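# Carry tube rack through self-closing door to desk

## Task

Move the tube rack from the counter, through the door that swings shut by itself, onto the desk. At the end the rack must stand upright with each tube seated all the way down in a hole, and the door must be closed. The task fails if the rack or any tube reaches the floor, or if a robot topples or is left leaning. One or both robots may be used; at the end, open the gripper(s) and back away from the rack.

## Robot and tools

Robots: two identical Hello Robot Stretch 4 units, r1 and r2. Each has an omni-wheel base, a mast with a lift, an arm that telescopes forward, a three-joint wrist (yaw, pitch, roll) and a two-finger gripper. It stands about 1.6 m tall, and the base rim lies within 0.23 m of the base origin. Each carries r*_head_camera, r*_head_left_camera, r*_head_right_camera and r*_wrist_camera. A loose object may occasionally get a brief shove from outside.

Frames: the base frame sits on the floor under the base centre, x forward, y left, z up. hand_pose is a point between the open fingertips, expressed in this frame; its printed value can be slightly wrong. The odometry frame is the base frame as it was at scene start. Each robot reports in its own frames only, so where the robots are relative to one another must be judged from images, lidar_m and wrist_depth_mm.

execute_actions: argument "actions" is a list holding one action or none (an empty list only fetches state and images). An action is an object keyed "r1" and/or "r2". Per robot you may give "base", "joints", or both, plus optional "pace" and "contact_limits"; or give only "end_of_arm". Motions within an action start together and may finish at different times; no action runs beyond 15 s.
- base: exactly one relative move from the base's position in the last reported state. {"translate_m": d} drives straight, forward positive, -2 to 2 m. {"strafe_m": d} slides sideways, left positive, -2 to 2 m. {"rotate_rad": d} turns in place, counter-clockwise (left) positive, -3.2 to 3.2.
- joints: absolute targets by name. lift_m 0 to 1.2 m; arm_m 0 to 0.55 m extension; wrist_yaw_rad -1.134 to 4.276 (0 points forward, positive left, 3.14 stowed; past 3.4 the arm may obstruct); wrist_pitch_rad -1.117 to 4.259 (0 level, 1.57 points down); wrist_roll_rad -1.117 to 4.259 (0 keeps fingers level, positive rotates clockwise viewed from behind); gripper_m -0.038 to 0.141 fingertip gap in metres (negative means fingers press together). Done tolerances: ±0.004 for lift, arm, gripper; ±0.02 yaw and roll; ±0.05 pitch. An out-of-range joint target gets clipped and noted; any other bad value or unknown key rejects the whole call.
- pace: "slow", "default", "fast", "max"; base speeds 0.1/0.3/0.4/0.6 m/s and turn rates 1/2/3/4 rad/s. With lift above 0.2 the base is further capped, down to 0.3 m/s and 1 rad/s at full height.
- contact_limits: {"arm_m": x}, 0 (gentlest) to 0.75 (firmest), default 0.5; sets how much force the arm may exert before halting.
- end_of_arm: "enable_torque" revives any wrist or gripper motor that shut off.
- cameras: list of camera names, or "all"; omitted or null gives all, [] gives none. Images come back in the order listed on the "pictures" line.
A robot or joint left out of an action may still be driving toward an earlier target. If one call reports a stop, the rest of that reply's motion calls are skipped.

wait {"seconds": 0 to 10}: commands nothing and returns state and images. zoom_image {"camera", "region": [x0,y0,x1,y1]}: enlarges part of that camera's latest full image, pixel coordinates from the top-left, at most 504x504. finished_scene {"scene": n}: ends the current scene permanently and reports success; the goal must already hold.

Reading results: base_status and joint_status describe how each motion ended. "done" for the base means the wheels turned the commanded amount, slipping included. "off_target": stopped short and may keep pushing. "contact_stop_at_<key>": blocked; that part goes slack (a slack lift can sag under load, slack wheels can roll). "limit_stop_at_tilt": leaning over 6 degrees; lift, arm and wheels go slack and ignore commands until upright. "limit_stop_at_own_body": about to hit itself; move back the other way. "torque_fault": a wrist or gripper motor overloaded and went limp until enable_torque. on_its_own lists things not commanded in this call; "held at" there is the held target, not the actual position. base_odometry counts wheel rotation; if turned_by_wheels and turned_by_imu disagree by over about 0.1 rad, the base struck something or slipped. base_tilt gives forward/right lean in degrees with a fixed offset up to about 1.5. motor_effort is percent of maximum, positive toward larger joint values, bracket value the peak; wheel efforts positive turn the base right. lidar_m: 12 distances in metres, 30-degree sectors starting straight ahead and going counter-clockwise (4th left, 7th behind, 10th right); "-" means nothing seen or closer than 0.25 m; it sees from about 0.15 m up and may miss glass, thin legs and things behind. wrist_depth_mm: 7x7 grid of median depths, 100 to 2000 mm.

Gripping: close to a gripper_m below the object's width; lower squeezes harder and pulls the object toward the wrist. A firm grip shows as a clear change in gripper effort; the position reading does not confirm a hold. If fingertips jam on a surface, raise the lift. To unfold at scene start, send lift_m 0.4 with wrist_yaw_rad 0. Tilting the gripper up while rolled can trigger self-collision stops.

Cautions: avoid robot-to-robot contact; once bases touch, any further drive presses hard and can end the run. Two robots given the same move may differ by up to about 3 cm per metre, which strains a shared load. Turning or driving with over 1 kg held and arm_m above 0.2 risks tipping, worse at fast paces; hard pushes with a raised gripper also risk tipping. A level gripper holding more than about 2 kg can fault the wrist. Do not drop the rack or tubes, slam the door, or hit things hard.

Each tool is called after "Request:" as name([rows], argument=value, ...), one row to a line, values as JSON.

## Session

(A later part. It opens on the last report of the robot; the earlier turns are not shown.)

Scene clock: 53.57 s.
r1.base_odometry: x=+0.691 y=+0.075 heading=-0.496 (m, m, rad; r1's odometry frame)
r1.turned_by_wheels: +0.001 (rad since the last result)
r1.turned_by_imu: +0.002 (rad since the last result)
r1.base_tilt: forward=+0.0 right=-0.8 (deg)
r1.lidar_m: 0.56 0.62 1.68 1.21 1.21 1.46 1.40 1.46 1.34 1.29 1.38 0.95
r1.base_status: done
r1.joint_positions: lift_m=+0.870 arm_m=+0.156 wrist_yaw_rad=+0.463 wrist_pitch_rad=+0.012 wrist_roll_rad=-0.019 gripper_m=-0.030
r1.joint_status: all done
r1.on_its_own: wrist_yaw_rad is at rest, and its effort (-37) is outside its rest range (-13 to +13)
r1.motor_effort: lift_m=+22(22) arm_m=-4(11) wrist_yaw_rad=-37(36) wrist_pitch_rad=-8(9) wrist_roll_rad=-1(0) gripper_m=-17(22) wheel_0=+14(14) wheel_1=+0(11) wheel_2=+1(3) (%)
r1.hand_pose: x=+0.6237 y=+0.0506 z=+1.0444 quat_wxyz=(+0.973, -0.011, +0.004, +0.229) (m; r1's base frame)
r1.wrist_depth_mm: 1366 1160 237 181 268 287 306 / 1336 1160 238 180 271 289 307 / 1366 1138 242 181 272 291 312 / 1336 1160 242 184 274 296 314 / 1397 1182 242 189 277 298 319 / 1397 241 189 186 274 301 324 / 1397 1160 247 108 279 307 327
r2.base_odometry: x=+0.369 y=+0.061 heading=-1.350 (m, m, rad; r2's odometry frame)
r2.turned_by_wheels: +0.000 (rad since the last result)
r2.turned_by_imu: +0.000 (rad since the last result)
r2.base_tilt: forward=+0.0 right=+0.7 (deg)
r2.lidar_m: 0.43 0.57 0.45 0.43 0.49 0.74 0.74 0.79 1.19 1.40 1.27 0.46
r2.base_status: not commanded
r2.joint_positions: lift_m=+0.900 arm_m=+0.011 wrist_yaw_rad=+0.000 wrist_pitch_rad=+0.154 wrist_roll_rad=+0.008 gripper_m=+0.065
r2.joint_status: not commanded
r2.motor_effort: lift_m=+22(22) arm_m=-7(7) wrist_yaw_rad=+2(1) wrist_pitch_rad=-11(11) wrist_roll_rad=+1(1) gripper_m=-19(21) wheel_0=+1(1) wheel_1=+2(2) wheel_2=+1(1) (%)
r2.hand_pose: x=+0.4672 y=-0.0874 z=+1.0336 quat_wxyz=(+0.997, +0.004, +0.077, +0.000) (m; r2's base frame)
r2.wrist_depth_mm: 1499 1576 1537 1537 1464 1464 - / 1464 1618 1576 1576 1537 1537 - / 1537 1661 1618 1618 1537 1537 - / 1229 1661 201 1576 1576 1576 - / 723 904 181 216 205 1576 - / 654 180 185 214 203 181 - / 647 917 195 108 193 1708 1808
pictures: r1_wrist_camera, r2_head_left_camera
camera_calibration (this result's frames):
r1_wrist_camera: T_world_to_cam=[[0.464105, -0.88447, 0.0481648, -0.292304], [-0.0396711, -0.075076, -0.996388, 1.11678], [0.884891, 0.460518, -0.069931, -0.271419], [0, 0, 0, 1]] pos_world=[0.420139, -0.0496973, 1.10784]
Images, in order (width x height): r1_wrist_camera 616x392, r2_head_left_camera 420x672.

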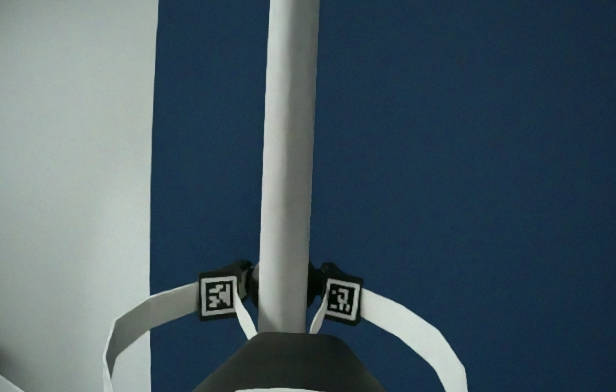

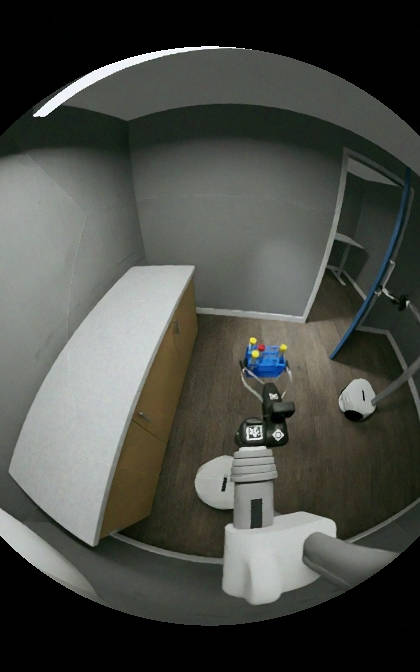

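Request:
execute_actions([
  {"r1":{"base":{"translate_m":-0.08},"joints":{"arm_m":0.215},"pace":"slow"},"r2":{"base":{"rotate_rad":-0.07}}},
], cameras=[])

Request:
execute_actions([
  {"r1":{"base":{"strafe_m":-0.12},"joints":{"wrist_yaw_rad":0.55,"arm_m":0.14},"pace":"slow"},"r2":{"base":{"strafe_m":-0.35}}},
], cameras=[])

Request:
execute_actions([
  {"r1":{"base":{"strafe_m":-0.13},"joints":{"wrist_yaw_rad":0.65,"arm_m":0.083},"pace":"slow"},"r2":{"base":{"strafe_m":-0.35}}},
], cameras=[])

Request:
execute_actions([
  {"r1":{"base":{"strafe_m":-0.13},"joints":{"wrist_yaw_rad":0.75,"arm_m":0.048},"pace":"slow"},"r2":{"base":{"strafe_m":-0.3}}},
], cameras=["r1_wrist_camera","r2_head_left_camera"])

Scene clock: 61.90 s.
r1.base_odometry: x=+0.621 y=+0.113 heading=-0.496 (m, m, rad; r1's odometry frame)
r1.turned_by_wheels: +0.000 (rad since the last result)
r1.turned_by_imu: +0.001 (rad since the last result)
r1.base_tilt: forward=-0.2 right=-0.6 (deg)
r1.lidar_m: 0.60 1.29 1.80 1.15 1.22 1.42 1.32 1.39 1.36 1.31 1.38 1.05
r1.base_status: done
r1.joint_positions: lift_m=+0.870 arm_m=+0.214 wrist_yaw_rad=+0.450 wrist_pitch_rad=+0.012 wrist_roll_rad=-0.019 gripper_m=-0.030
r1.joint_status: all done
r1.motor_effort: lift_m=+22(22) arm_m=+4(13) wrist_yaw_rad=+2(36) wrist_pitch_rad=-8(8) wrist_roll_rad=-1(1) gripper_m=-16(18) wheel_0=-4(12) wheel_1=-6(6) wheel_2=+4(12) (%)
r1.hand_pose: x=+0.6830 y=+0.0467 z=+1.0445 quat_wxyz=(+0.975, -0.011, +0.004, +0.223) (m; r1's base frame)
r1.wrist_depth_mm: 1308 1138 230 176 268 291 314 / 1336 1118 233 180 270 296 319 / 1336 1138 236 184 273 298 322 / 1336 1182 238 182 277 301 327 / 1366 1160 237 182 279 306 329 / 1366 1182 188 183 186 309 336 / 1397 1138 240 108 285 314 342
r2.base_odometry: x=+0.369 y=+0.061 heading=-1.420 (m, m, rad; r2's odometry frame)
r2.turned_by_wheels: -0.070 (rad since the last result)
r2.turned_by_imu: -0.070 (rad since the last result)
r2.base_tilt: forward=+0.1 right=+0.6 (deg)
r2.lidar_m: 0.43 0.60 0.45 0.43 0.47 0.76 0.73 0.76 1.09 2.64 1.24 0.47
r2.base_status: done
r2.joint_positions: lift_m=+0.900 arm_m=+0.011 wrist_yaw_rad=+0.000 wrist_pitch_rad=+0.154 wrist_roll_rad=+0.008 gripper_m=+0.065
r2.joint_status: not commanded
r2.motor_effort: lift_m=+22(22) arm_m=-7(7) wrist_yaw_rad=+2(2) wrist_pitch_rad=-12(11) wrist_roll_rad=-1(1) gripper_m=-19(20) wheel_0=+0(6) wheel_1=+2(3) wheel_2=+0(6) (%)
r2.hand_pose: x=+0.4672 y=-0.0874 z=+1.0336 quat_wxyz=(+0.997, +0.004, +0.077, +0.000) (m; r2's base frame)
r2.wrist_depth_mm: 1499 1576 1537 1537 1537 1499 - / 1576 1537 1537 1576 1618 1499 - / 1576 1618 1618 1618 1576 1661 - / 1576 1618 200 1661 1661 1661 - / 750 1025 182 215 206 1661 - / 723 180 185 214 202 182 - / 732 1042 193 109 193 1756 1808
pictures: none
No camera images: the call's "cameras" was empty. Leave "cameras" out to get every camera's image.

Scene clock: 64.40 s.
r1.base_odometry: x=+0.564 y=+0.008 heading=-0.496 (m, m, rad; r1's odometry frame)
r1.turned_by_wheels: +0.000 (rad since the last result)
r1.turned_by_imu: -0.008 (rad since the last result)
r1.base_tilt: forward=+0.1 right=-0.7 (deg)
r1.lidar_m: 0.54 0.56 1.77 0.92 0.93 1.40 1.32 1.37 1.26 1.18 1.28 1.19
r1.base_status: done
r1.joint_positions: lift_m=+0.870 arm_m=+0.141 wrist_yaw_rad=+0.550 wrist_pitch_rad=+0.012 wrist_roll_rad=-0.019 gripper_m=-0.029
r1.joint_status: all done
r1.motor_effort: lift_m=+22(23) arm_m=-7(10) wrist_yaw_rad=+0(36) wrist_pitch_rad=-8(9) wrist_roll_rad=+0(0) gripper_m=-17(22) wheel_0=+3(7) wheel_1=-5(18) wheel_2=+1(6) (%)
r1.hand_pose: x=+0.6037 y=+0.0763 z=+1.0444 quat_wxyz=(+0.962, -0.011, +0.003, +0.272) (m; r1's base frame)
r1.wrist_depth_mm: 1708 1397 228 175 272 303 334 / 1708 1430 229 180 274 306 338 / 1808 1464 232 182 277 309 342 / 1708 1464 235 181 281 312 345 / 1808 1464 236 180 283 317 349 / 1808 1430 186 181 186 322 355 / 1921 229 236 108 291 327 362
r2.base_odometry: x=+0.023 y=+0.008 heading=-1.420 (m, m, rad; r2's odometry frame)
r2.turned_by_wheels: +0.000 (rad since the last result)
r2.turned_by_imu: +0.001 (rad since the last result)
r2.base_tilt: forward=+0.1 right=+0.7 (deg)
r2.lidar_m: 0.43 1.07 0.81 0.78 0.85 0.76 0.74 0.78 1.09 2.27 1.02 0.49
r2.base_status: done
r2.joint_positions: lift_m=+0.900 arm_m=+0.011 wrist_yaw_rad=+0.000 wrist_pitch_rad=+0.154 wrist_roll_rad=+0.008 gripper_m=+0.065
r2.joint_status: not commanded
r2.motor_effort: lift_m=+22(22) arm_m=-7(7) wrist_yaw_rad=+2(1) wrist_pitch_rad=-12(12) wrist_roll_rad=+1(0) gripper_m=-19(19) wheel_0=-2(5) wheel_1=+0(15) wheel_2=+1(0) (%)
r2.hand_pose: x=+0.4672 y=-0.0874 z=+1.0336 quat_wxyz=(+0.997, +0.004, +0.077, +0.000) (m; r2's base frame)
r2.wrist_depth_mm: 1537 1537 1537 1464 1537 - - / 1537 1537 1537 1576 1537 - - / 1618 1618 1576 1618 1618 - - / 1618 1661 202 1618 1661 - - / 1618 1708 181 216 205 - - / 1205 180 186 214 202 181 - / 1182 1708 195 108 193 1863 1863
pictures: none
No camera images: the call's "cameras" was empty. Leave "cameras" out to get every camera's image.

Scene clock: 66.90 s.
r1.base_odometry: x=+0.502 y=-0.106 heading=-0.496 (m, m, rad; r1's odometry frame)
r1.turned_by_wheels: +0.000 (rad since the last result)
r1.turned_by_imu: -0.028 (rad since the last result)
r1.base_tilt: forward=+0.1 right=-0.6 (deg)
r1.lidar_m: 0.47 0.47 1.72 0.68 0.70 0.87 1.33 1.38 1.13 1.06 1.14 1.33
r1.base_status: done
r1.joint_positions: lift_m=+0.870 arm_m=+0.084 wrist_yaw_rad=+0.653 wrist_pitch_rad=+0.012 wrist_roll_rad=-0.019 gripper_m=-0.030
r1.joint_status: all done
r1.motor_effort: lift_m=+22(22) arm_m=-6(15) wrist_yaw_rad=-7(39) wrist_pitch_rad=-9(10) wrist_roll_rad=+0(1) gripper_m=-16(21) wheel_0=+4(7) wheel_1=-2(20) wheel_2=+2(5) (%)
r1.hand_pose: x=+0.5372 y=+0.1057 z=+1.0444 quat_wxyz=(+0.947, -0.011, +0.003, +0.321) (m; r1's base frame)
r1.wrist_depth_mm: - 1708 226 179 281 322 366 / - 1756 229 178 283 325 373 / - 1756 230 178 286 327 373 / - 1808 233 179 290 332 379 / - 1708 232 181 293 338 384 / - 1808 187 179 186 343 392 / - 224 233 108 300 349 402
r2.base_odometry: x=-0.323 y=-0.044 heading=-1.420 (m, m, rad; r2's odometry frame)
r2.turned_by_wheels: +0.000 (rad since the last result)
r2.turned_by_imu: +0.000 (rad since the last result)
r2.base_tilt: forward=+0.1 right=+0.6 (deg)
r2.lidar_m: 0.41 1.55 1.17 1.14 1.05 0.78 0.75 0.80 1.12 1.94 0.83 0.48
r2.base_status: done
r2.joint_positions: lift_m=+0.900 arm_m=+0.011 wrist_yaw_rad=+0.000 wrist_pitch_rad=+0.154 wrist_roll_rad=+0.008 gripper_m=+0.065
r2.joint_status: not commanded
r2.motor_effort: lift_m=+22(22) arm_m=-7(7) wrist_yaw_rad=+2(1) wrist_pitch_rad=-11(11) wrist_roll_rad=-1(1) gripper_m=-19(19) wheel_0=+0(8) wheel_1=+0(9) wheel_2=+0(0) (%)
r2.hand_pose: x=+0.4672 y=-0.0874 z=+1.0336 quat_wxyz=(+0.997, +0.004, +0.077, +0.000) (m; r2's base frame)
r2.wrist_depth_mm: 1537 1537 1499 1499 - - 1537 / 1537 1499 1537 1499 - - 1430 / 1618 1618 1537 1576 - - 1308 / 1618 1576 201 1618 - - 1464 / 1618 1618 181 216 206 - 1537 / 1808 180 185 213 202 182 1756 / 1708 1708 195 108 193 1808 1098
pictures: none
No camera images: the call's "cameras" was empty. Leave "cameras" out to get every camera's image.

Scene clock: 69.33 s.
r1.base_odometry: x=+0.440 y=-0.220 heading=-0.496 (m, m, rad; r1's odometry frame)
r1.turned_by_wheels: +0.000 (rad since the last result)
r1.turned_by_imu: -0.033 (rad since the last result)
r1.base_tilt: forward=+0.1 right=-0.6 (deg)
r1.lidar_m: 0.44 0.44 1.68 0.53 0.51 0.68 1.31 1.38 1.00 0.94 0.98 1.32
r1.base_status: done
r1.joint_positions: lift_m=+0.870 arm_m=+0.049 wrist_yaw_rad=+0.754 wrist_pitch_rad=+0.012 wrist_roll_rad=-0.019 gripper_m=-0.030
r1.joint_status: all done
r1.motor_effort: lift_m=+23(22) arm_m=-6(22) wrist_yaw_rad=-9(44) wrist_pitch_rad=-9(11) wrist_roll_rad=+0(1) gripper_m=-15(26) wheel_0=+7(7) wheel_1=-4(21) wheel_2=+3(9) (%)
r1.hand_pose: x=+0.4901 y=+0.1336 z=+1.0444 quat_wxyz=(+0.930, -0.011, +0.002, +0.368) (m; r1's base frame)
r1.wrist_depth_mm: - 222 224 176 290 343 402 / - 212 225 176 294 347 410 / - 214 229 176 298 351 413 / - 216 231 179 300 355 421 / - 218 229 183 303 364 430 / - 216 187 180 187 370 442 / - 221 231 108 312 377 452
r2.base_odometry: x=-0.619 y=-0.089 heading=-1.420 (m, m, rad; r2's odometry frame)
r2.turned_by_wheels: +0.000 (rad since the last result)
r2.turned_by_imu: +0.000 (rad since the last result)
r2.base_tilt: forward=+0.1 right=+0.6 (deg)
r2.lidar_m: 0.43 1.94 1.48 1.44 1.05 0.79 0.76 0.80 1.13 1.64 0.68 0.47
r2.base_status: done
r2.joint_positions: lift_m=+0.900 arm_m=+0.011 wrist_yaw_rad=+0.000 wrist_pitch_rad=+0.154 wrist_roll_rad=+0.008 gripper_m=+0.065
r2.joint_status: not commanded
r2.motor_effort: lift_m=+22(22) arm_m=-7(7) wrist_yaw_rad=+1(2) wrist_pitch_rad=-11(12) wrist_roll_rad=-1(2) gripper_m=-19(20) wheel_0=-1(6) wheel_1=+0(9) wheel_2=+0(2) (%)
r2.hand_pose: x=+0.4672 y=-0.0874 z=+1.0336 quat_wxyz=(+0.997, +0.004, +0.077, +0.000) (m; r2's base frame)
r2.wrist_depth_mm: 1499 1537 1464 - - - 1464 / 1537 1618 1499 - - - 1537 / 1618 1618 1537 - - - 1499 / 1618 1618 201 - - 1464 1537 / 1576 1576 181 216 206 1336 1708 / 1661 180 185 214 201 181 1661 / 1756 1756 195 108 193 1537 1708
pictures: r1_wrist_camera, r2_head_left_camera
camera_calibration (this result's frames):
r1_wrist_camera: T_world_to_cam=[[0.698206, -0.714275, 0.048163, -0.294278], [-0.0164873, -0.083302, -0.996388, 1.10745], [0.715707, 0.69489, -0.0699385, -0.13982], [0, 0, 0, 1]] pos_world=[0.323795, -0.0207829, 1.10784]
Images, in order (width x height): r1_wrist_camera 616x392, r2_head_left_camera 420x672.

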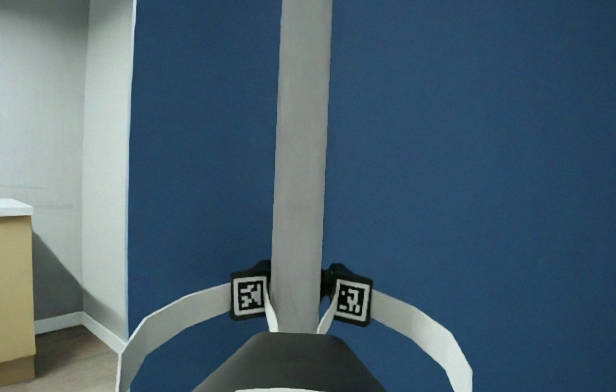

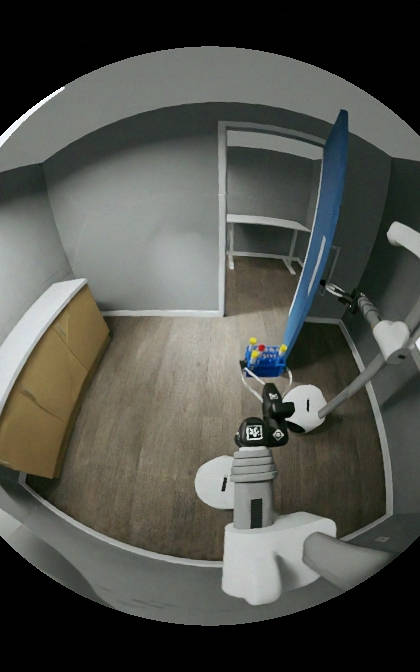

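Request:
execute_actions([
  {"r1":{"base":{"strafe_m":-0.14},"joints":{"wrist_yaw_rad":0.85,"arm_m":0.042},"pace":"slow"},"r2":{"base":{"strafe_m":-0.14}}},
], cameras=[])

Request:
execute_actions([
  {"r1":{"base":{"strafe_m":-0.14},"joints":{"wrist_yaw_rad":0.95,"arm_m":0.055},"pace":"slow"},"r2":{"base":{"strafe_m":-0.18}}},
], cameras=["r1_wrist_camera","r2_head_camera"])

Scene clock: 74.87 s.
r1.base_odometry: x=+0.374 y=-0.343 heading=-0.495 (m, m, rad; r1's odometry frame)
r1.turned_by_wheels: +0.001 (rad since the last result)
r1.turned_by_imu: -0.006 (rad since the last result)
r1.base_tilt: forward=+0.0 right=-0.7 (deg)
r1.lidar_m: 0.47 0.41 1.70 0.53 0.48 0.66 1.30 1.34 0.88 0.80 0.83 1.13
r1.base_status: done
r1.joint_positions: lift_m=+0.870 arm_m=+0.043 wrist_yaw_rad=+0.856 wrist_pitch_rad=+0.012 wrist_roll_rad=-0.019 gripper_m=-0.030
r1.joint_status: all done
r1.on_its_own: wrist_yaw_rad is at rest, and its effort (-16) is outside its rest range (-13 to +13)
r1.motor_effort: lift_m=+22(22) arm_m=-4(18) wrist_yaw_rad=-16(33) wrist_pitch_rad=-7(10) wrist_roll_rad=-2(1) gripper_m=-15(24) wheel_0=+7(8) wheel_1=-1(18) wheel_2=+2(9) (%)
r1.hand_pose: x=+0.4687 y=+0.1606 z=+1.0446 quat_wxyz=(+0.910, -0.011, +0.001, +0.415) (m; r1's base frame)
r1.wrist_depth_mm: - 208 223 173 298 362 433 / - 211 226 177 301 362 439 / - 209 228 180 303 366 449 / - 211 231 180 309 377 452 / 1921 213 229 180 312 382 462 / 1921 209 188 179 186 387 477 / 1921 216 230 108 315 394 488
r2.base_odometry: x=-0.758 y=-0.110 heading=-1.420 (m, m, rad; r2's odometry frame)
r2.turned_by_wheels: +0.000 (rad since the last result)
r2.turned_by_imu: +0.000 (rad since the last result)
r2.base_tilt: forward=+0.1 right=+0.7 (deg)
r2.lidar_m: 0.42 1.95 1.62 1.57 1.05 0.78 0.77 0.83 1.14 1.49 0.66 0.51
r2.base_status: done
r2.joint_positions: lift_m=+0.900 arm_m=+0.011 wrist_yaw_rad=+0.000 wrist_pitch_rad=+0.154 wrist_roll_rad=+0.008 gripper_m=+0.065
r2.joint_status: not commanded
r2.motor_effort: lift_m=+22(22) arm_m=-7(7) wrist_yaw_rad=+2(1) wrist_pitch_rad=-12(12) wrist_roll_rad=+0(2) gripper_m=-18(20) wheel_0=+0(6) wheel_1=+1(8) wheel_2=+0(0) (%)
r2.hand_pose: x=+0.4672 y=-0.0874 z=+1.0336 quat_wxyz=(+0.997, +0.004, +0.077, +0.000) (m; r2's base frame)
r2.wrist_depth_mm: 1464 1499 1537 - - 1042 1464 / 1576 1499 1499 - - 1008 1537 / 1537 1576 1537 - - 991 1499 / 1618 1618 200 - - 946 1576 / 1661 1618 183 222 204 917 1618 / 1756 180 186 214 204 182 1708 / 1708 1708 195 108 191 991 1708
pictures: none
No camera images: the call's "cameras" was empty. Leave "cameras" out to get every camera's image.

Scene clock: 77.40 s.
r1.base_odometry: x=+0.307 y=-0.466 heading=-0.495 (m, m, rad; r1's odometry frame)
r1.turned_by_wheels: +0.000 (rad since the last result)
r1.turned_by_imu: +0.002 (rad since the last result)
r1.base_tilt: forward=+0.0 right=-0.6 (deg)
r1.lidar_m: 0.76 0.40 1.69 0.48 0.48 0.63 1.29 1.12 0.71 0.67 0.67 0.96
r1.base_status: done
r1.joint_positions: lift_m=+0.870 arm_m=+0.054 wrist_yaw_rad=+0.956 wrist_pitch_rad=+0.011 wrist_roll_rad=-0.019 gripper_m=-0.030
r1.joint_status: all done
r1.on_its_own: wrist_yaw_rad is at rest, and its effort (-19) is outside its rest range (-13 to +13)
r1.motor_effort: lift_m=+22(22) arm_m=+6(11) wrist_yaw_rad=-19(22) wrist_pitch_rad=-5(7) wrist_roll_rad=+0(1) gripper_m=-13(16) wheel_0=+6(10) wheel_1=-2(8) wheel_2=+1(6) (%)
r1.hand_pose: x=+0.4626 y=+0.1852 z=+1.0447 quat_wxyz=(+0.888, -0.011, +0.001, +0.460) (m; r1's base frame)
r1.wrist_depth_mm: - 202 223 173 304 379 469 / - 204 224 176 310 379 477 / - 206 226 178 312 387 492 / - 208 228 181 314 394 500 / - 209 227 180 319 404 512 / - 207 187 179 186 407 521 / - 213 228 108 320 415 539
r2.base_odometry: x=-0.936 y=-0.137 heading=-1.420 (m, m, rad; r2's odometry frame)
r2.turned_by_wheels: +0.000 (rad since the last result)
r2.turned_by_imu: +0.000 (rad since the last result)
r2.base_tilt: forward=+0.1 right=+0.6 (deg)
r2.lidar_m: 0.42 1.95 1.80 1.74 1.06 0.80 0.78 0.83 1.15 1.31 0.64 0.46
r2.base_status: done
r2.joint_positions: lift_m=+0.900 arm_m=+0.011 wrist_yaw_rad=+0.000 wrist_pitch_rad=+0.154 wrist_roll_rad=+0.008 gripper_m=+0.065
r2.joint_status: not commanded
r2.motor_effort: lift_m=+22(22) arm_m=-7(7) wrist_yaw_rad=+2(1) wrist_pitch_rad=-11(12) wrist_roll_rad=-2(3) gripper_m=-21(19) wheel_0=+0(7) wheel_1=+0(10) wheel_2=+0(2) (%)
r2.hand_pose: x=+0.4672 y=-0.0874 z=+1.0336 quat_wxyz=(+0.997, +0.004, +0.077, +0.000) (m; r2's base frame)
r2.wrist_depth_mm: 1464 1464 - - - 741 1499 / 1537 1464 - - - 741 1499 / 1576 1537 1499 - - 778 1499 / 1576 1576 202 - 1308 788 1576 / 1661 1661 182 216 204 788 1708 / 1618 180 184 214 202 182 1661 / 1708 1708 194 109 191 866 1756
pictures: r1_wrist_camera, r2_head_camera
camera_calibration (this result's frames):
r1_wrist_camera: T_world_to_cam=[[0.827443, -0.559478, 0.0481881, -0.326745], [0.0012983, -0.0839065, -0.996473, 1.10362], [0.561548, 0.824587, -0.0687015, -0.109945], [0, 0, 0, 1]] pos_world=[0.33067, 0.000453674, 1.10792]
Images, in order (width x height): r1_wrist_camera 616x392, r2_head_camera 420x560.

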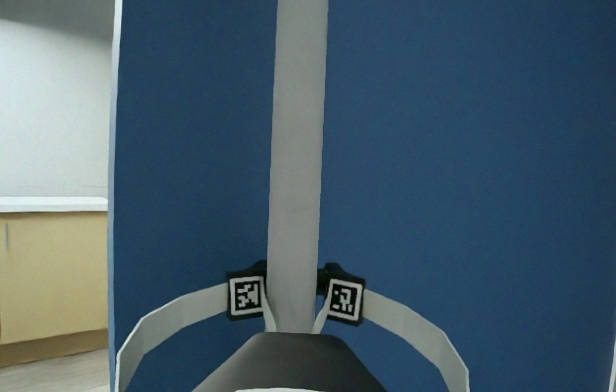

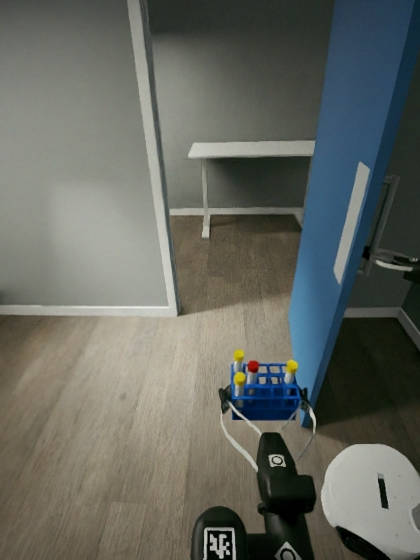

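Jamb is only ~0.27 left; pass r1 first, then shift right.

Request:
execute_actions([
  {"r2":{"base":{"translate_m":1.25},"joints":{"lift_m":1.0}}},
], cameras=[])

Request:
execute_actions([
  {"r2":{"base":{"strafe_m":-0.1}}},
], cameras=["r2_head_camera"])

Request:
execute_actions([
  {"r2":{"base":{"translate_m":1.0}}},
], cameras=[])

Request:
execute_actions([
  {"r1":{"base":{"strafe_m":0.14},"joints":{"wrist_yaw_rad":0.85,"arm_m":0.042},"pace":"slow"},"r2":{"base":{"strafe_m":-0.2}}},
], cameras=[])

Request:
execute_actions([
  {"r1":{"base":{"strafe_m":0.14},"joints":{"wrist_yaw_rad":0.75,"arm_m":0.048},"pace":"slow"},"r2":{"base":{"translate_m":0.35}}},
], cameras=["r2_head_camera"])

Scene clock: 88.33 s.
r1.base_odometry: x=+0.307 y=-0.466 heading=-0.495 (m, m, rad; r1's odometry frame)
r1.turned_by_wheels: +0.000 (rad since the last result)
r1.turned_by_imu: +0.001 (rad since the last result)
r1.base_tilt: forward=-0.1 right=-0.6 (deg)
r1.lidar_m: 0.77 0.38 0.72 2.34 2.02 1.42 1.31 1.10 0.72 0.64 0.69 0.97
r1.base_status: not commanded
r1.joint_positions: lift_m=+0.870 arm_m=+0.054 wrist_yaw_rad=+0.956 wrist_pitch_rad=+0.011 wrist_roll_rad=-0.019 gripper_m=-0.030
r1.joint_status: not commanded
r1.on_its_own: wrist_yaw_rad is at rest, and its effort (-18) is outside its rest range (-13 to +13)
r1.motor_effort: lift_m=+22(22) arm_m=+6(6) wrist_yaw_rad=-18(14) wrist_pitch_rad=-5(5) wrist_roll_rad=+0(0) gripper_m=-15(18) wheel_0=+6(6) wheel_1=-2(2) wheel_2=+1(1) (%)
r1.hand_pose: x=+0.4626 y=+0.1852 z=+1.0447 quat_wxyz=(+0.888, -0.011, +0.001, +0.460) (m; r1's base frame)
r1.wrist_depth_mm: - 202 222 172 304 377 473 / - 204 224 175 307 379 473 / - 206 226 178 312 384 492 / - 208 229 180 315 394 504 / - 211 226 180 320 399 517 / - 207 187 179 185 413 525 / - 212 228 108 319 418 535
r2.base_odometry: x=-0.748 y=-1.373 heading=-1.420 (m, m, rad; r2's odometry frame)
r2.turned_by_wheels: +0.000 (rad since the last result)
r2.turned_by_imu: -0.007 (rad since the last result)
r2.base_tilt: forward=+0.1 right=+0.7 (deg)
r2.lidar_m: 0.42 0.68 0.88 1.69 1.80 2.09 2.02 0.76 0.47 0.46 0.51 0.46
r2.base_status: done
r2.joint_positions: lift_m=+1.000 arm_m=+0.011 wrist_yaw_rad=+0.000 wrist_pitch_rad=+0.154 wrist_roll_rad=+0.008 gripper_m=+0.065
r2.joint_status: all done
r2.motor_effort: lift_m=+22(23) arm_m=-7(8) wrist_yaw_rad=+1(1) wrist_pitch_rad=-12(11) wrist_roll_rad=-1(0) gripper_m=-19(20) wheel_0=+0(2) wheel_1=+0(5) wheel_2=+1(7) (%)
r2.hand_pose: x=+0.4672 y=-0.0874 z=+1.1336 quat_wxyz=(+0.997, +0.004, +0.077, +0.000) (m; r2's base frame)
r2.wrist_depth_mm: - - - - - - - / - - - - - - 1863 / - - - - - - 1921 / - - 201 1863 1661 - 1863 / - - 180 216 204 - 1921 / - 179 184 214 202 181 1863 / 1983 1863 195 108 192 1921 1808
pictures: none
No camera images: the call's "cameras" was empty. Leave "cameras" out to get every camera's image.

Scene clock: 89.80 s.
r1.base_odometry: x=+0.307 y=-0.466 heading=-0.495 (m, m, rad; r1's odometry frame)
r1.turned_by_wheels: +0.000 (rad since the last result)
r1.turned_by_imu: +0.000 (rad since the last result)
r1.base_tilt: forward=+0.0 right=-0.6 (deg)
r1.lidar_m: 0.78 0.41 0.66 2.34 2.04 1.41 1.31 1.09 0.72 0.66 0.69 0.94
r1.base_status: not commanded
r1.joint_positions: lift_m=+0.870 arm_m=+0.054 wrist_yaw_rad=+0.956 wrist_pitch_rad=+0.011 wrist_roll_rad=-0.019 gripper_m=-0.030
r1.joint_status: not commanded
r1.on_its_own: wrist_yaw_rad is at rest, and its effort (-16) is outside its rest range (-13 to +13)
r1.motor_effort: lift_m=+22(22) arm_m=+6(6) wrist_yaw_rad=-16(15) wrist_pitch_rad=-5(6) wrist_roll_rad=+0(0) gripper_m=-14(18) wheel_0=+6(5) wheel_1=-2(2) wheel_2=+1(1) (%)
r1.hand_pose: x=+0.4626 y=+0.1852 z=+1.0447 quat_wxyz=(+0.888, -0.011, +0.001, +0.460) (m; r1's base frame)
r1.wrist_depth_mm: - 202 222 172 304 377 473 / - 203 224 176 307 379 477 / - 206 227 178 310 389 492 / - 208 229 180 315 394 504 / - 210 228 179 320 402 517 / - 206 187 179 185 407 521 / - 212 228 108 322 415 539
r2.base_odometry: x=-0.847 y=-1.388 heading=-1.420 (m, m, rad; r2's odometry frame)
r2.turned_by_wheels: +0.000 (rad since the last result)
r2.turned_by_imu: +0.000 (rad since the last result)
r2.base_tilt: forward=+0.1 right=+0.6 (deg)
r2.lidar_m: 0.42 0.73 0.87 1.79 1.90 2.11 2.03 0.70 0.37 0.37 0.40 0.49
r2.base_status: done
r2.joint_positions: lift_m=+1.000 arm_m=+0.011 wrist_yaw_rad=+0.000 wrist_pitch_rad=+0.154 wrist_roll_rad=+0.008 gripper_m=+0.065
r2.joint_status: not commanded
r2.motor_effort: lift_m=+22(22) arm_m=-8(7) wrist_yaw_rad=+1(1) wrist_pitch_rad=-11(12) wrist_roll_rad=-1(1) gripper_m=-19(20) wheel_0=-1(6) wheel_1=+0(4) wheel_2=+0(1) (%)
r2.hand_pose: x=+0.4672 y=-0.0874 z=+1.1336 quat_wxyz=(+0.997, +0.004, +0.077, +0.000) (m; r2's base frame)
r2.wrist_depth_mm: - - - - - - 1808 / - - - - - - 1708 / - - - - - - 1756 / - - 201 1921 1921 - 1808 / - - 181 217 206 - 1808 / - 179 185 213 202 181 1756 / 1863 1921 195 108 193 1983 1756
pictures: r2_head_camera
Images, in order (width x height): r2_head_camera 420x560.

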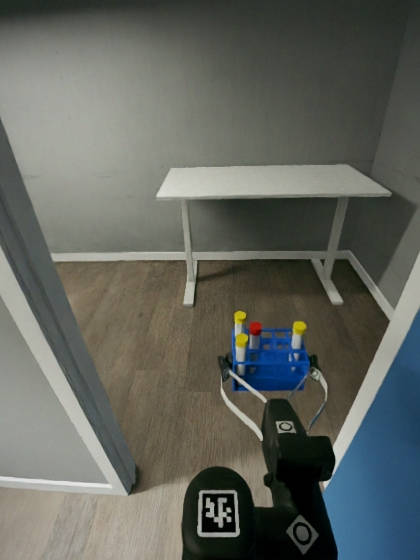

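Scene clock: 94.63 s.
r1.base_odometry: x=+0.307 y=-0.466 heading=-0.495 (m, m, rad; r1's odometry frame)
r1.turned_by_wheels: +0.000 (rad since the last result)
r1.turned_by_imu: +0.000 (rad since the last result)
r1.base_tilt: forward=-0.2 right=-0.7 (deg)
r1.lidar_m: 0.77 0.39 1.70 2.35 2.01 1.41 1.32 1.14 0.72 0.64 0.67 0.97
r1.base_status: not commanded
r1.joint_positions: lift_m=+0.870 arm_m=+0.054 wrist_yaw_rad=+0.956 wrist_pitch_rad=+0.011 wrist_roll_rad=-0.019 gripper_m=-0.030
r1.joint_status: not commanded
r1.on_its_own: wrist_yaw_rad is at rest, and its effort (-18) is outside its rest range (-13 to +13)
r1.motor_effort: lift_m=+22(22) arm_m=+6(6) wrist_yaw_rad=-18(17) wrist_pitch_rad=-5(5) wrist_roll_rad=+0(0) gripper_m=-14(16) wheel_0=+6(6) wheel_1=-2(2) wheel_2=+1(1) (%)
r1.hand_pose: x=+0.4626 y=+0.1852 z=+1.0447 quat_wxyz=(+0.888, -0.011, +0.001, +0.460) (m; r1's base frame)
r1.wrist_depth_mm: - 202 223 172 304 377 469 / - 204 225 175 307 382 473 / - 206 227 178 312 384 492 / - 208 229 180 315 392 504 / - 209 227 180 320 399 517 / - 207 187 179 185 407 517 / - 213 229 108 322 418 535
r2.base_odometry: x=-0.697 y=-2.377 heading=-1.420 (m, m, rad; r2's odometry frame)
r2.turned_by_wheels: +0.000 (rad since the last result)
r2.turned_by_imu: -0.006 (rad since the last result)
r2.base_tilt: forward=+0.2 right=+0.7 (deg)
r2.lidar_m: 0.44 0.96 2.52 1.02 0.50 3.13 1.36 0.63 0.58 1.22 1.34 0.46
r2.base_status: done
r2.joint_positions: lift_m=+1.000 arm_m=+0.011 wrist_yaw_rad=+0.000 wrist_pitch_rad=+0.154 wrist_roll_rad=+0.008 gripper_m=+0.065
r2.joint_status: not commanded
r2.motor_effort: lift_m=+21(22) arm_m=-8(7) wrist_yaw_rad=+1(1) wrist_pitch_rad=-12(11) wrist_roll_rad=-2(1) gripper_m=-20(19) wheel_0=+1(10) wheel_1=+0(1) wheel_2=+1(6) (%)
r2.hand_pose: x=+0.4672 y=-0.0874 z=+1.1337 quat_wxyz=(+0.997, +0.004, +0.077, +0.000) (m; r2's base frame)
r2.wrist_depth_mm: 1397 1397 1366 1336 1366 1397 1397 / 1430 1397 1464 1366 1464 1430 1464 / 1464 1499 1397 1464 1464 1464 1499 / 1499 1464 200 1464 1397 1464 1499 / 1499 854 182 224 206 854 878 / 1618 180 186 214 202 181 1537 / 1661 1576 195 108 191 1708 1205
pictures: none
No camera images: the call's "cameras" was empty. Leave "cameras" out to get every camera's image.

Scene clock: 97.20 s.
r1.base_odometry: x=+0.373 y=-0.343 heading=-0.494 (m, m, rad; r1's odometry frame)
r1.turned_by_wheels: +0.000 (rad since the last result)
r1.turned_by_imu: +0.001 (rad since the last result)
r1.base_tilt: forward=+0.0 right=-0.6 (deg)
r1.lidar_m: 0.43 0.39 1.69 2.21 2.05 1.43 1.33 1.33 0.86 0.80 0.81 1.12
r1.base_status: done
r1.joint_positions: lift_m=+0.870 arm_m=+0.043 wrist_yaw_rad=+0.854 wrist_pitch_rad=+0.011 wrist_roll_rad=-0.019 gripper_m=-0.030
r1.joint_status: all done
r1.motor_effort: lift_m=+22(22) arm_m=-5(5) wrist_yaw_rad=-11(35) wrist_pitch_rad=-5(6) wrist_roll_rad=+0(1) gripper_m=-16(15) wheel_0=+0(9) wheel_1=+5(11) wheel_2=+1(0) (%)
r1.hand_pose: x=+0.4691 y=+0.1600 z=+1.0447 quat_wxyz=(+0.910, -0.011, +0.001, +0.414) (m; r1's base frame)
r1.wrist_depth_mm: - 207 222 171 296 357 436 / - 206 224 175 300 364 442 / - 208 226 177 303 366 449 / - 210 229 180 307 375 455 / 1921 211 227 179 309 382 466 / 1983 208 187 179 294 392 477 / 1983 214 228 108 312 394 488
r2.base_odometry: x=-0.894 y=-2.407 heading=-1.420 (m, m, rad; r2's odometry frame)
r2.turned_by_wheels: +0.000 (rad since the last result)
r2.turned_by_imu: +0.001 (rad since the last result)
r2.base_tilt: forward=+0.1 right=+0.7 (deg)
r2.lidar_m: 0.43 0.97 2.54 1.03 0.67 2.94 0.70 0.42 0.41 1.12 1.17 0.46
r2.base_status: done
r2.joint_positions: lift_m=+1.000 arm_m=+0.011 wrist_yaw_rad=+0.000 wrist_pitch_rad=+0.154 wrist_roll_rad=+0.008 gripper_m=+0.065
r2.joint_status: not commanded
r2.motor_effort: lift_m=+21(21) arm_m=-7(7) wrist_yaw_rad=+2(2) wrist_pitch_rad=-12(12) wrist_roll_rad=-3(1) gripper_m=-19(20) wheel_0=-1(4) wheel_1=+0(8) wheel_2=+1(1) (%)
r2.hand_pose: x=+0.4672 y=-0.0874 z=+1.1337 quat_wxyz=(+0.997, +0.004, +0.077, +0.000) (m; r2's base frame)
r2.wrist_depth_mm: 1366 1397 1366 1430 1430 1366 1366 / 1397 1430 1430 1397 1464 1430 1464 / 1464 1464 1430 1430 1430 1430 1430 / 1499 1397 201 1430 1366 1499 1499 / 854 854 182 216 205 854 866 / 1537 179 185 215 202 181 1366 / 1576 1182 195 108 191 1661 1537
pictures: none
No camera images: the call's "cameras" was empty. Leave "cameras" out to get every camera's image.

Scene clock: 99.87 s.
r1.base_odometry: x=+0.440 y=-0.220 heading=-0.494 (m, m, rad; r1's odometry frame)
r1.turned_by_wheels: +0.000 (rad since the last result)
r1.turned_by_imu: +0.001 (rad since the last result)
r1.base_tilt: forward=+0.0 right=-0.6 (deg)
r1.lidar_m: 0.44 0.41 1.70 2.07 2.06 1.42 1.34 1.36 1.01 0.93 0.97 1.31
r1.base_status: done
r1.joint_positions: lift_m=+0.870 arm_m=+0.047 wrist_yaw_rad=+0.752 wrist_pitch_rad=+0.011 wrist_roll_rad=-0.019 gripper_m=-0.029
r1.joint_status: all done
r1.motor_effort: lift_m=+22(22) arm_m=+4(11) wrist_yaw_rad=-8(38) wrist_pitch_rad=-5(5) wrist_roll_rad=+0(0) gripper_m=-15(16) wheel_0=+0(8) wheel_1=+3(12) wheel_2=+2(3) (%)
r1.hand_pose: x=+0.4886 y=+0.1333 z=+1.0447 quat_wxyz=(+0.930, -0.011, +0.002, +0.367) (m; r1's base frame)
r1.wrist_depth_mm: - 219 224 177 291 343 407 / - 211 225 176 294 349 413 / - 213 227 177 297 353 418 / - 215 230 179 301 357 427 / - 217 228 182 306 366 433 / - 215 187 178 185 370 445 / - 220 229 108 307 377 452
r2.base_odometry: x=-0.842 y=-2.753 heading=-1.420 (m, m, rad; r2's odometry frame)
r2.turned_by_wheels: +0.000 (rad since the last result)
r2.turned_by_imu: -0.002 (rad since the last result)
r2.base_tilt: forward=+0.1 right=+0.7 (deg)
r2.lidar_m: 0.43 0.60 2.04 2.31 0.88 0.89 0.87 0.70 0.94 1.13 0.83 0.46
r2.base_status: done
r2.joint_positions: lift_m=+1.000 arm_m=+0.011 wrist_yaw_rad=+0.000 wrist_pitch_rad=+0.154 wrist_roll_rad=+0.008 gripper_m=+0.065
r2.joint_status: not commanded
r2.motor_effort: lift_m=+21(21) arm_m=-7(7) wrist_yaw_rad=+1(1) wrist_pitch_rad=-11(12) wrist_roll_rad=+0(2) gripper_m=-20(20) wheel_0=+0(5) wheel_1=+1(2) wheel_2=+0(12) (%)
r2.hand_pose: x=+0.4672 y=-0.0874 z=+1.1337 quat_wxyz=(+0.997, +0.004, +0.077, +0.000) (m; r2's base frame)
r2.wrist_depth_mm: 1060 1078 1078 1078 1078 1060 1060 / 1098 1078 1078 1098 1118 1098 1098 / 1098 1138 1098 1118 1098 1138 1118 / 1160 1138 202 1138 1138 1160 1160 / 842 854 182 216 206 866 854 / 580 180 185 215 203 181 591 / 424 424 195 108 192 449 445
pictures: r2_head_camera
Images, in order (width x height): r2_head_camera 420x560.

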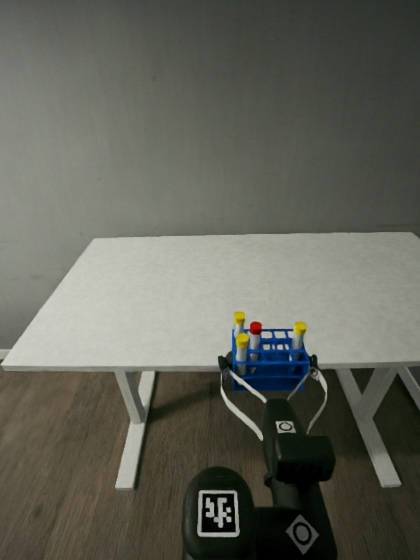

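Request:
execute_actions([
  {"r1":{"base":{"strafe_m":0.14},"joints":{"wrist_yaw_rad":0.65,"arm_m":0.08},"pace":"slow"},"r2":{"joints":{"arm_m":0.3,"lift_m":0.92}}},
], cameras=[])

Request:
execute_actions([
  {"r1":{"base":{"strafe_m":0.14},"joints":{"wrist_yaw_rad":0.55,"arm_m":0.135},"pace":"slow"},"r2":{"joints":{"lift_m":0.875},"pace":"slow"}},
], cameras=[])

Scene clock: 106.13 s.
r1.base_odometry: x=+0.506 y=-0.097 heading=-0.493 (m, m, rad; r1's odometry frame)
r1.turned_by_wheels: +0.000 (rad since the last result)
r1.turned_by_imu: +0.002 (rad since the last result)
r1.base_tilt: forward=+0.0 right=-0.7 (deg)
r1.lidar_m: 0.47 0.46 1.67 1.92 2.00 1.45 1.33 1.37 1.18 1.06 1.15 1.32
r1.base_status: done
r1.joint_positions: lift_m=+0.870 arm_m=+0.079 wrist_yaw_rad=+0.652 wrist_pitch_rad=+0.011 wrist_roll_rad=-0.019 gripper_m=-0.030
r1.joint_status: all done
r1.motor_effort: lift_m=+23(22) arm_m=+5(10) wrist_yaw_rad=-5(35) wrist_pitch_rad=-5(7) wrist_roll_rad=+0(0) gripper_m=-16(16) wheel_0=-2(6) wheel_1=+4(12) wheel_2=+2(3) (%)
r1.hand_pose: x=+0.5324 y=+0.1057 z=+1.0447 quat_wxyz=(+0.947, -0.011, +0.002, +0.320) (m; r1's base frame)
r1.wrist_depth_mm: - 1618 224 172 283 327 377 / - 213 226 174 286 332 379 / - 215 228 177 289 336 387 / - 217 230 181 293 340 394 / - 219 229 180 296 345 397 / - 216 187 178 285 351 410 / - 220 231 108 297 357 418
r2.base_odometry: x=-0.842 y=-2.753 heading=-1.420 (m, m, rad; r2's odometry frame)
r2.turned_by_wheels: +0.000 (rad since the last result)
r2.turned_by_imu: +0.000 (rad since the last result)
r2.base_tilt: forward=+0.1 right=+0.6 (deg)
r2.lidar_m: 0.59 0.61 2.01 2.30 0.89 0.89 0.84 0.71 0.93 1.13 0.82 0.61
r2.base_status: not commanded
r2.joint_positions: lift_m=+0.920 arm_m=+0.299 wrist_yaw_rad=+0.000 wrist_pitch_rad=+0.154 wrist_roll_rad=+0.008 gripper_m=+0.065
r2.joint_status: all done
r2.motor_effort: lift_m=+14(19) arm_m=+7(8) wrist_yaw_rad=+1(2) wrist_pitch_rad=-11(12) wrist_roll_rad=+1(0) gripper_m=-19(19) wheel_0=+0(0) wheel_1=+1(1) wheel_2=+0(0) (%)
r2.hand_pose: x=+0.7547 y=-0.0874 z=+1.0543 quat_wxyz=(+0.997, +0.004, +0.077, +0.000) (m; r2's base frame)
r2.wrist_depth_mm: 798 788 798 798 809 788 798 / 820 820 820 809 820 842 820 / 842 842 842 842 831 854 831 / 842 854 200 866 854 854 854 / 591 591 182 217 206 597 603 / 410 179 186 213 202 181 415 / 298 298 194 109 192 314 307
pictures: none
No camera images: the call's "cameras" was empty. Leave "cameras" out to get every camera's image.

Scene clock: 108.67 s.
r1.base_odometry: x=+0.572 y=+0.027 heading=-0.493 (m, m, rad; r1's odometry frame)
r1.turned_by_wheels: +0.000 (rad since the last result)
r1.turned_by_imu: +0.002 (rad since the last result)
r1.base_tilt: forward=+0.2 right=-0.4 (deg)
r1.lidar_m: 0.52 0.55 1.64 1.77 1.85 1.46 1.34 1.39 1.32 1.22 1.31 1.26
r1.base_status: done
r1.joint_positions: lift_m=+0.870 arm_m=+0.134 wrist_yaw_rad=+0.554 wrist_pitch_rad=+0.011 wrist_roll_rad=-0.019 gripper_m=-0.030
r1.joint_status: all done
r1.motor_effort: lift_m=+22(22) arm_m=+5(13) wrist_yaw_rad=-9(44) wrist_pitch_rad=-6(6) wrist_roll_rad=+0(1) gripper_m=-17(17) wheel_0=-1(7) wheel_1=+6(11) wheel_2=+1(4) (%)
r1.hand_pose: x=+0.5963 y=+0.0773 z=+1.0447 quat_wxyz=(+0.962, -0.011, +0.003, +0.273) (m; r1's base frame)
r1.wrist_depth_mm: 1499 1281 225 172 277 310 347 / 1537 1308 228 176 278 314 353 / 1537 1281 230 177 281 317 355 / 1537 1308 232 176 285 320 362 / 1576 1336 233 177 287 329 368 / 1618 1336 189 178 278 330 373 / 1618 222 234 108 289 336 379
r2.base_odometry: x=-0.842 y=-2.753 heading=-1.420 (m, m, rad; r2's odometry frame)
r2.turned_by_wheels: +0.000 (rad since the last result)
r2.turned_by_imu: +0.000 (rad since the last result)
r2.base_tilt: forward=+0.1 right=+0.6 (deg)
r2.lidar_m: 0.57 0.62 2.01 2.29 0.86 0.90 0.85 0.69 0.93 1.13 0.82 0.62
r2.base_status: not commanded
r2.joint_positions: lift_m=+0.875 arm_m=+0.299 wrist_yaw_rad=+0.000 wrist_pitch_rad=+0.154 wrist_roll_rad=+0.008 gripper_m=+0.065
r2.joint_status: all done
r2.motor_effort: lift_m=+13(14) arm_m=+7(7) wrist_yaw_rad=+1(0) wrist_pitch_rad=-12(10) wrist_roll_rad=-1(1) gripper_m=-20(19) wheel_0=+0(0) wheel_1=+1(1) wheel_2=-1(0) (%)
r2.hand_pose: x=+0.7547 y=-0.0874 z=+1.0094 quat_wxyz=(+0.997, +0.004, +0.077, +0.000) (m; r2's base frame)
r2.wrist_depth_mm: 788 788 788 809 788 798 798 / 820 809 820 820 809 820 809 / 842 831 820 842 842 842 854 / 842 842 200 842 732 854 866 / 455 452 182 216 206 452 459 / 312 180 185 214 202 181 315 / 226 227 195 108 192 238 238
pictures: none
No camera images: the call's "cameras" was empty. Leave "cameras" out to get every camera's image.

Request:
execute_actions([
  {"r1":{"base":{"strafe_m":0.09},"joints":{"arm_m":0.21},"pace":"slow"},"r2":{"joints":{"lift_m":0.864},"pace":"slow"}},
], cameras=[])

Request:
execute_actions([
  {"r1":{"base":{"strafe_m":0.085},"joints":{"arm_m":0.305},"pace":"slow"},"r2":{"joints":{"gripper_m":0.141}}},
], cameras=[])

Request:
execute_actions([
  {"r1":{"base":{"strafe_m":0.095},"joints":{"arm_m":0.405,"wrist_yaw_rad":0.45},"pace":"slow"},"r2":{"joints":{"arm_m":0.01}}},
], cameras=[])

Request:
execute_actions([
  {"r1":{"base":{"strafe_m":0.09},"joints":{"arm_m":0.525,"wrist_yaw_rad":0.35},"pace":"slow"},"r2":{"base":{"translate_m":-0.1}}},
], cameras=["r1_wrist_camera","r2_wrist_camera"])

Scene clock: 115.83 s.
r1.base_odometry: x=+0.615 y=+0.106 heading=-0.492 (m, m, rad; r1's odometry frame)
r1.turned_by_wheels: +0.001 (rad since the last result)
r1.turned_by_imu: +0.002 (rad since the last result)
r1.base_tilt: forward=-0.1 right=-0.7 (deg)
r1.lidar_m: 0.57 0.62 1.63 1.68 1.77 1.45 1.35 1.41 1.42 1.31 1.39 1.11
r1.base_status: done
r1.joint_positions: lift_m=+0.870 arm_m=+0.209 wrist_yaw_rad=+0.556 wrist_pitch_rad=+0.011 wrist_roll_rad=-0.019 gripper_m=-0.030
r1.joint_status: all done
r1.on_its_own: wrist_yaw_rad is at rest, and its effort (-15) is outside its rest range (-13 to +13)
r1.motor_effort: lift_m=+22(22) arm_m=+7(10) wrist_yaw_rad=-15(15) wrist_pitch_rad=-5(6) wrist_roll_rad=+0(0) gripper_m=-18(17) wheel_0=+2(7) wheel_1=+7(10) wheel_2=+1(1) (%)
r1.hand_pose: x=+0.6709 y=+0.0779 z=+1.0447 quat_wxyz=(+0.962, -0.011, +0.003, +0.274) (m; r1's base frame)
r1.wrist_depth_mm: 1397 1182 216 158 248 266 282 / 1397 1182 218 158 248 268 286 / 1430 1182 221 159 251 270 290 / 1397 1182 223 160 254 273 293 / 1464 1205 223 163 256 277 296 / 1430 1205 185 165 252 279 300 / 1499 220 225 108 258 283 303
r2.base_odometry: x=-0.842 y=-2.753 heading=-1.420 (m, m, rad; r2's odometry frame)
r2.turned_by_wheels: +0.000 (rad since the last result)
r2.turned_by_imu: +0.000 (rad since the last result)
r2.base_tilt: forward=+0.1 right=+0.7 (deg)
r2.lidar_m: 0.58 0.59 2.01 2.31 0.85 0.88 0.82 0.70 0.94 1.14 0.83 0.61
r2.base_status: not commanded
r2.joint_positions: lift_m=+0.864 arm_m=+0.299 wrist_yaw_rad=+0.000 wrist_pitch_rad=+0.154 wrist_roll_rad=+0.008 gripper_m=+0.065
r2.joint_status: all done
r2.motor_effort: lift_m=+13(14) arm_m=+7(7) wrist_yaw_rad=+1(1) wrist_pitch_rad=-11(10) wrist_roll_rad=-2(1) gripper_m=-19(19) wheel_0=+0(0) wheel_1=+1(1) wheel_2=+0(0) (%)
r2.hand_pose: x=+0.7547 y=-0.0874 z=+0.9984 quat_wxyz=(+0.997, +0.004, +0.077, +0.000) (m; r2's base frame)
r2.wrist_depth_mm: 798 798 798 798 798 798 798 / 798 820 809 820 831 831 820 / 831 842 820 842 831 842 842 / 759 768 201 778 654 778 778 / 421 415 181 216 205 424 424 / 286 179 186 214 204 182 291 / 210 209 195 108 192 219 209
pictures: none
No camera images: the call's "cameras" was empty. Leave "cameras" out to get every camera's image.

Scene clock: 118.07 s.
r1.base_odometry: x=+0.655 y=+0.181 heading=-0.491 (m, m, rad; r1's odometry frame)
r1.turned_by_wheels: +0.002 (rad since the last result)
r1.turned_by_imu: +0.003 (rad since the last result)
r1.base_tilt: forward=-0.1 right=-0.8 (deg)
r1.lidar_m: 0.68 1.23 1.64 1.61 1.68 1.44 1.35 1.41 1.51 1.39 1.47 1.08
r1.base_status: done
r1.joint_positions: lift_m=+0.870 arm_m=+0.304 wrist_yaw_rad=+0.563 wrist_pitch_rad=+0.011 wrist_roll_rad=-0.019 gripper_m=-0.030
r1.joint_status: all done
r1.on_its_own: wrist_yaw_rad is at rest, and its effort (-40) is outside its rest range (-13 to +13)
r1.motor_effort: lift_m=+22(22) arm_m=+7(12) wrist_yaw_rad=-40(37) wrist_pitch_rad=-5(6) wrist_roll_rad=+0(0) gripper_m=-15(16) wheel_0=+8(9) wheel_1=+8(11) wheel_2=+6(7) (%)
r1.hand_pose: x=+0.7652 y=+0.0802 z=+1.0447 quat_wxyz=(+0.961, -0.011, +0.003, +0.278) (m; r1's base frame)
r1.wrist_depth_mm: 1255 1060 235 240 245 249 253 / 1255 1042 236 240 246 252 256 / 1255 1060 238 244 250 254 258 / 1255 1060 241 245 250 255 260 / 1281 1078 242 214 252 257 262 / 1281 1042 183 185 253 260 264 / 1336 1042 245 108 255 263 266
r2.base_odometry: x=-0.842 y=-2.753 heading=-1.420 (m, m, rad; r2's odometry frame)
r2.turned_by_wheels: +0.000 (rad since the last result)
r2.turned_by_imu: +0.000 (rad since the last result)
r2.base_tilt: forward=+0.1 right=+0.7 (deg)
r2.lidar_m: 0.58 0.61 2.02 2.30 0.86 0.90 0.79 0.69 0.92 1.12 0.81 0.60
r2.base_status: not commanded
r2.joint_positions: lift_m=+0.864 arm_m=+0.299 wrist_yaw_rad=+0.000 wrist_pitch_rad=+0.152 wrist_roll_rad=+0.008 gripper_m=+0.141
r2.joint_status: all done
r2.motor_effort: lift_m=+13(13) arm_m=+7(7) wrist_yaw_rad=+1(1) wrist_pitch_rad=-6(11) wrist_roll_rad=-1(0) gripper_m=+0(22) wheel_0=+0(0) wheel_1=+1(1) wheel_2=+0(0) (%)
r2.hand_pose: x=+0.7548 y=-0.0874 z=+0.9989 quat_wxyz=(+0.997, +0.004, +0.076, +0.000) (m; r2's base frame)
r2.wrist_depth_mm: 798 798 788 798 820 798 809 / 820 809 809 798 820 820 831 / 820 831 842 831 831 831 842 / 788 788 221 788 585 788 798 / 424 424 204 274 230 427 430 / 290 202 203 233 215 259 293 / 220 221 208 108 217 212 222
pictures: none
No camera images: the call's "cameras" was empty. Leave "cameras" out to get every camera's image.

Scene clock: 120.37 s.
r1.base_odometry: x=+0.699 y=+0.265 heading=-0.488 (m, m, rad; r1's odometry frame)
r1.turned_by_wheels: +0.002 (rad since the last result)
r1.turned_by_imu: +0.005 (rad since the last result)
r1.base_tilt: forward=+0.0 right=-0.8 (deg)
r1.lidar_m: 0.81 1.24 1.60 1.49 1.58 1.46 1.36 1.40 1.59 1.50 1.57 1.13
r1.base_status: done
r1.joint_positions: lift_m=+0.870 arm_m=+0.404 wrist_yaw_rad=+0.463 wrist_pitch_rad=+0.011 wrist_roll_rad=-0.019 gripper_m=-0.030
r1.joint_status: all done
r1.on_its_own: wrist_yaw_rad is at rest, and its effort (-39) is outside its rest range (-13 to +13)
r1.motor_effort: lift_m=+22(22) arm_m=+8(10) wrist_yaw_rad=-39(64) wrist_pitch_rad=-6(6) wrist_roll_rad=+0(1) gripper_m=-14(15) wheel_0=+11(13) wheel_1=+11(18) wheel_2=+8(13) (%)
r1.hand_pose: x=+0.8716 y=+0.0507 z=+1.0447 quat_wxyz=(+0.973, -0.011, +0.003, +0.230) (m; r1's base frame)
r1.wrist_depth_mm: 891 788 237 238 239 242 243 / 891 788 238 239 241 242 244 / 904 788 239 241 244 244 245 / 904 788 241 244 245 247 247 / 917 820 245 245 248 248 250 / 917 798 182 187 249 251 252 / 931 788 248 108 249 253 253
r2.base_odometry: x=-0.842 y=-2.753 heading=-1.420 (m, m, rad; r2's odometry frame)
r2.turned_by_wheels: +0.000 (rad since the last result)
r2.turned_by_imu: +0.000 (rad since the last result)
r2.base_tilt: forward=+0.1 right=+0.7 (deg)
r2.lidar_m: 0.58 0.61 2.03 2.28 0.88 0.89 0.79 0.70 0.92 1.13 0.83 0.61
r2.base_status: not commanded
r2.joint_positions: lift_m=+0.864 arm_m=+0.011 wrist_yaw_rad=+0.000 wrist_pitch_rad=+0.153 wrist_roll_rad=+0.008 gripper_m=+0.141
r2.joint_status: all done
r2.motor_effort: lift_m=+13(13) arm_m=-7(7) wrist_yaw_rad=+2(1) wrist_pitch_rad=-7(7) wrist_roll_rad=+0(1) gripper_m=+0(0) wheel_0=+0(0) wheel_1=+1(1) wheel_2=+0(0) (%)
r2.hand_pose: x=+0.4673 y=-0.0874 z=+0.9987 quat_wxyz=(+0.997, +0.004, +0.076, +0.000) (m; r2's base frame)
r2.wrist_depth_mm: 1060 1060 1042 1078 1098 1078 1060 / 1078 1098 1078 1078 1098 1098 1118 / 1118 1118 1098 1138 1118 1118 1118 / 798 788 798 525 809 820 820 / 430 427 433 433 433 436 430 / 699 202 355 357 359 362 1205 / 778 1229 1229 108 1229 1229 1255
pictures: none
No camera images: the call's "cameras" was empty. Leave "cameras" out to get every camera's image.

Scene clock: 122.83 s.
r1.base_odometry: x=+0.741 y=+0.344 heading=-0.486 (m, m, rad; r1's odometry frame)
r1.turned_by_wheels: +0.002 (rad since the last result)
r1.turned_by_imu: +0.004 (rad since the last result)
r1.base_tilt: forward=-0.1 right=-0.6 (deg)
r1.lidar_m: 0.90 1.25 1.50 1.41 1.47 1.48 1.34 1.41 1.69 1.58 1.69 1.12
r1.base_status: done
r1.joint_positions: lift_m=+0.870 arm_m=+0.524 wrist_yaw_rad=+0.360 wrist_pitch_rad=+0.011 wrist_roll_rad=-0.019 gripper_m=-0.030
r1.joint_status: all done
r1.on_its_own: wrist_yaw_rad is at rest, and its effort (-29) is outside its rest range (-13 to +13)
r1.motor_effort: lift_m=+22(22) arm_m=+6(12) wrist_yaw_rad=-29(65) wrist_pitch_rad=-5(5) wrist_roll_rad=+0(1) gripper_m=-15(16) wheel_0=+8(18) wheel_1=+9(21) wheel_2=+6(12) (%)
r1.hand_pose: x=+0.9955 y=+0.0199 z=+1.0447 quat_wxyz=(+0.984, -0.010, +0.004, +0.179) (m; r1's base frame)
r1.wrist_depth_mm: 609 554 241 173 236 234 232 / 609 554 242 238 238 235 234 / 615 559 244 241 239 237 236 / 621 554 247 242 240 239 237 / 621 569 248 213 243 241 239 / 627 574 186 183 243 242 240 / 634 564 251 108 247 243 243
r2.base_odometry: x=-0.857 y=-2.654 heading=-1.420 (m, m, rad; r2's odometry frame)
r2.turned_by_wheels: +0.000 (rad since the last result)
r2.turned_by_imu: +0.001 (rad since the last result)
r2.base_tilt: forward=+0.2 right=+0.7 (deg)
r2.lidar_m: 0.68 0.71 2.17 1.93 0.80 0.78 0.66 0.62 0.79 1.13 0.98 0.71
r2.base_status: done
r2.joint_positions: lift_m=+0.864 arm_m=+0.011 wrist_yaw_rad=+0.000 wrist_pitch_rad=+0.153 wrist_roll_rad=+0.008 gripper_m=+0.141
r2.joint_status: not commanded
r2.motor_effort: lift_m=+13(13) arm_m=-7(7) wrist_yaw_rad=+2(2) wrist_pitch_rad=-8(6) wrist_roll_rad=+0(1) gripper_m=+0(0) wheel_0=+1(3) wheel_1=+0(4) wheel_2=+0(11) (%)
r2.hand_pose: x=+0.4673 y=-0.0874 z=+0.9987 quat_wxyz=(+0.997, +0.004, +0.076, +0.000) (m; r2's base frame)
r2.wrist_depth_mm: 1160 1160 1118 1160 1160 1160 1182 / 1160 1182 1205 1182 1205 1205 1205 / 1229 1205 1182 1229 1205 1205 1205 / 788 798 788 609 809 820 809 / 473 452 469 477 477 477 477 / 866 202 1308 1281 1281 1281 1281 / 904 1336 1336 108 1366 1336 1138
pictures: r1_wrist_camera, r2_wrist_camera
camera_calibration (this result's frames):
r1_wrist_camera: T_world_to_cam=[[0.371027, -0.927352, 0.0485499, -0.398916], [-0.0460204, -0.0705795, -0.996444, 1.13582], [0.927481, 0.367474, -0.0688641, -0.62793], [0, 0, 0, 1]] pos_world=[0.782673, -0.0590215, 1.10791]
r2_wrist_camera: T_world_to_cam=[[-0.0186295, -0.999625, -0.0200759, -0.0638118], [-0.136088, 0.0224277, -0.990443, 1.11322], [0.990522, -0.0157193, -0.136455, -0.100152], [0, 0, 0, 1]] pos_world=[0.24951, -0.0903291, 1.08763]
Images, in order (width x height): r1_wrist_camera 616x392, r2_wrist_camera 616x392.

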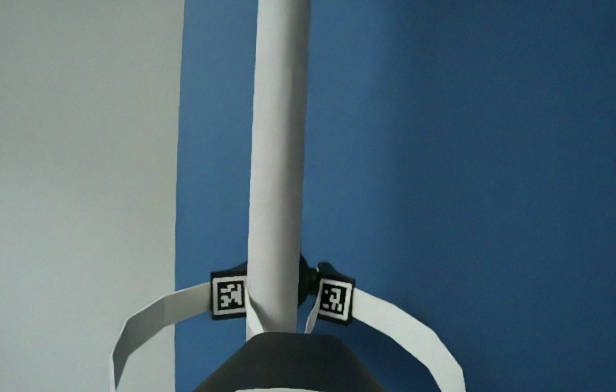

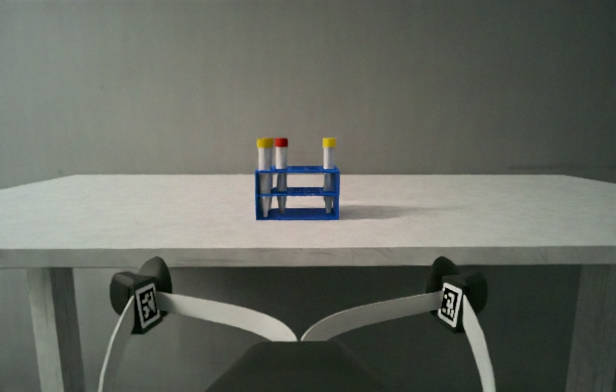

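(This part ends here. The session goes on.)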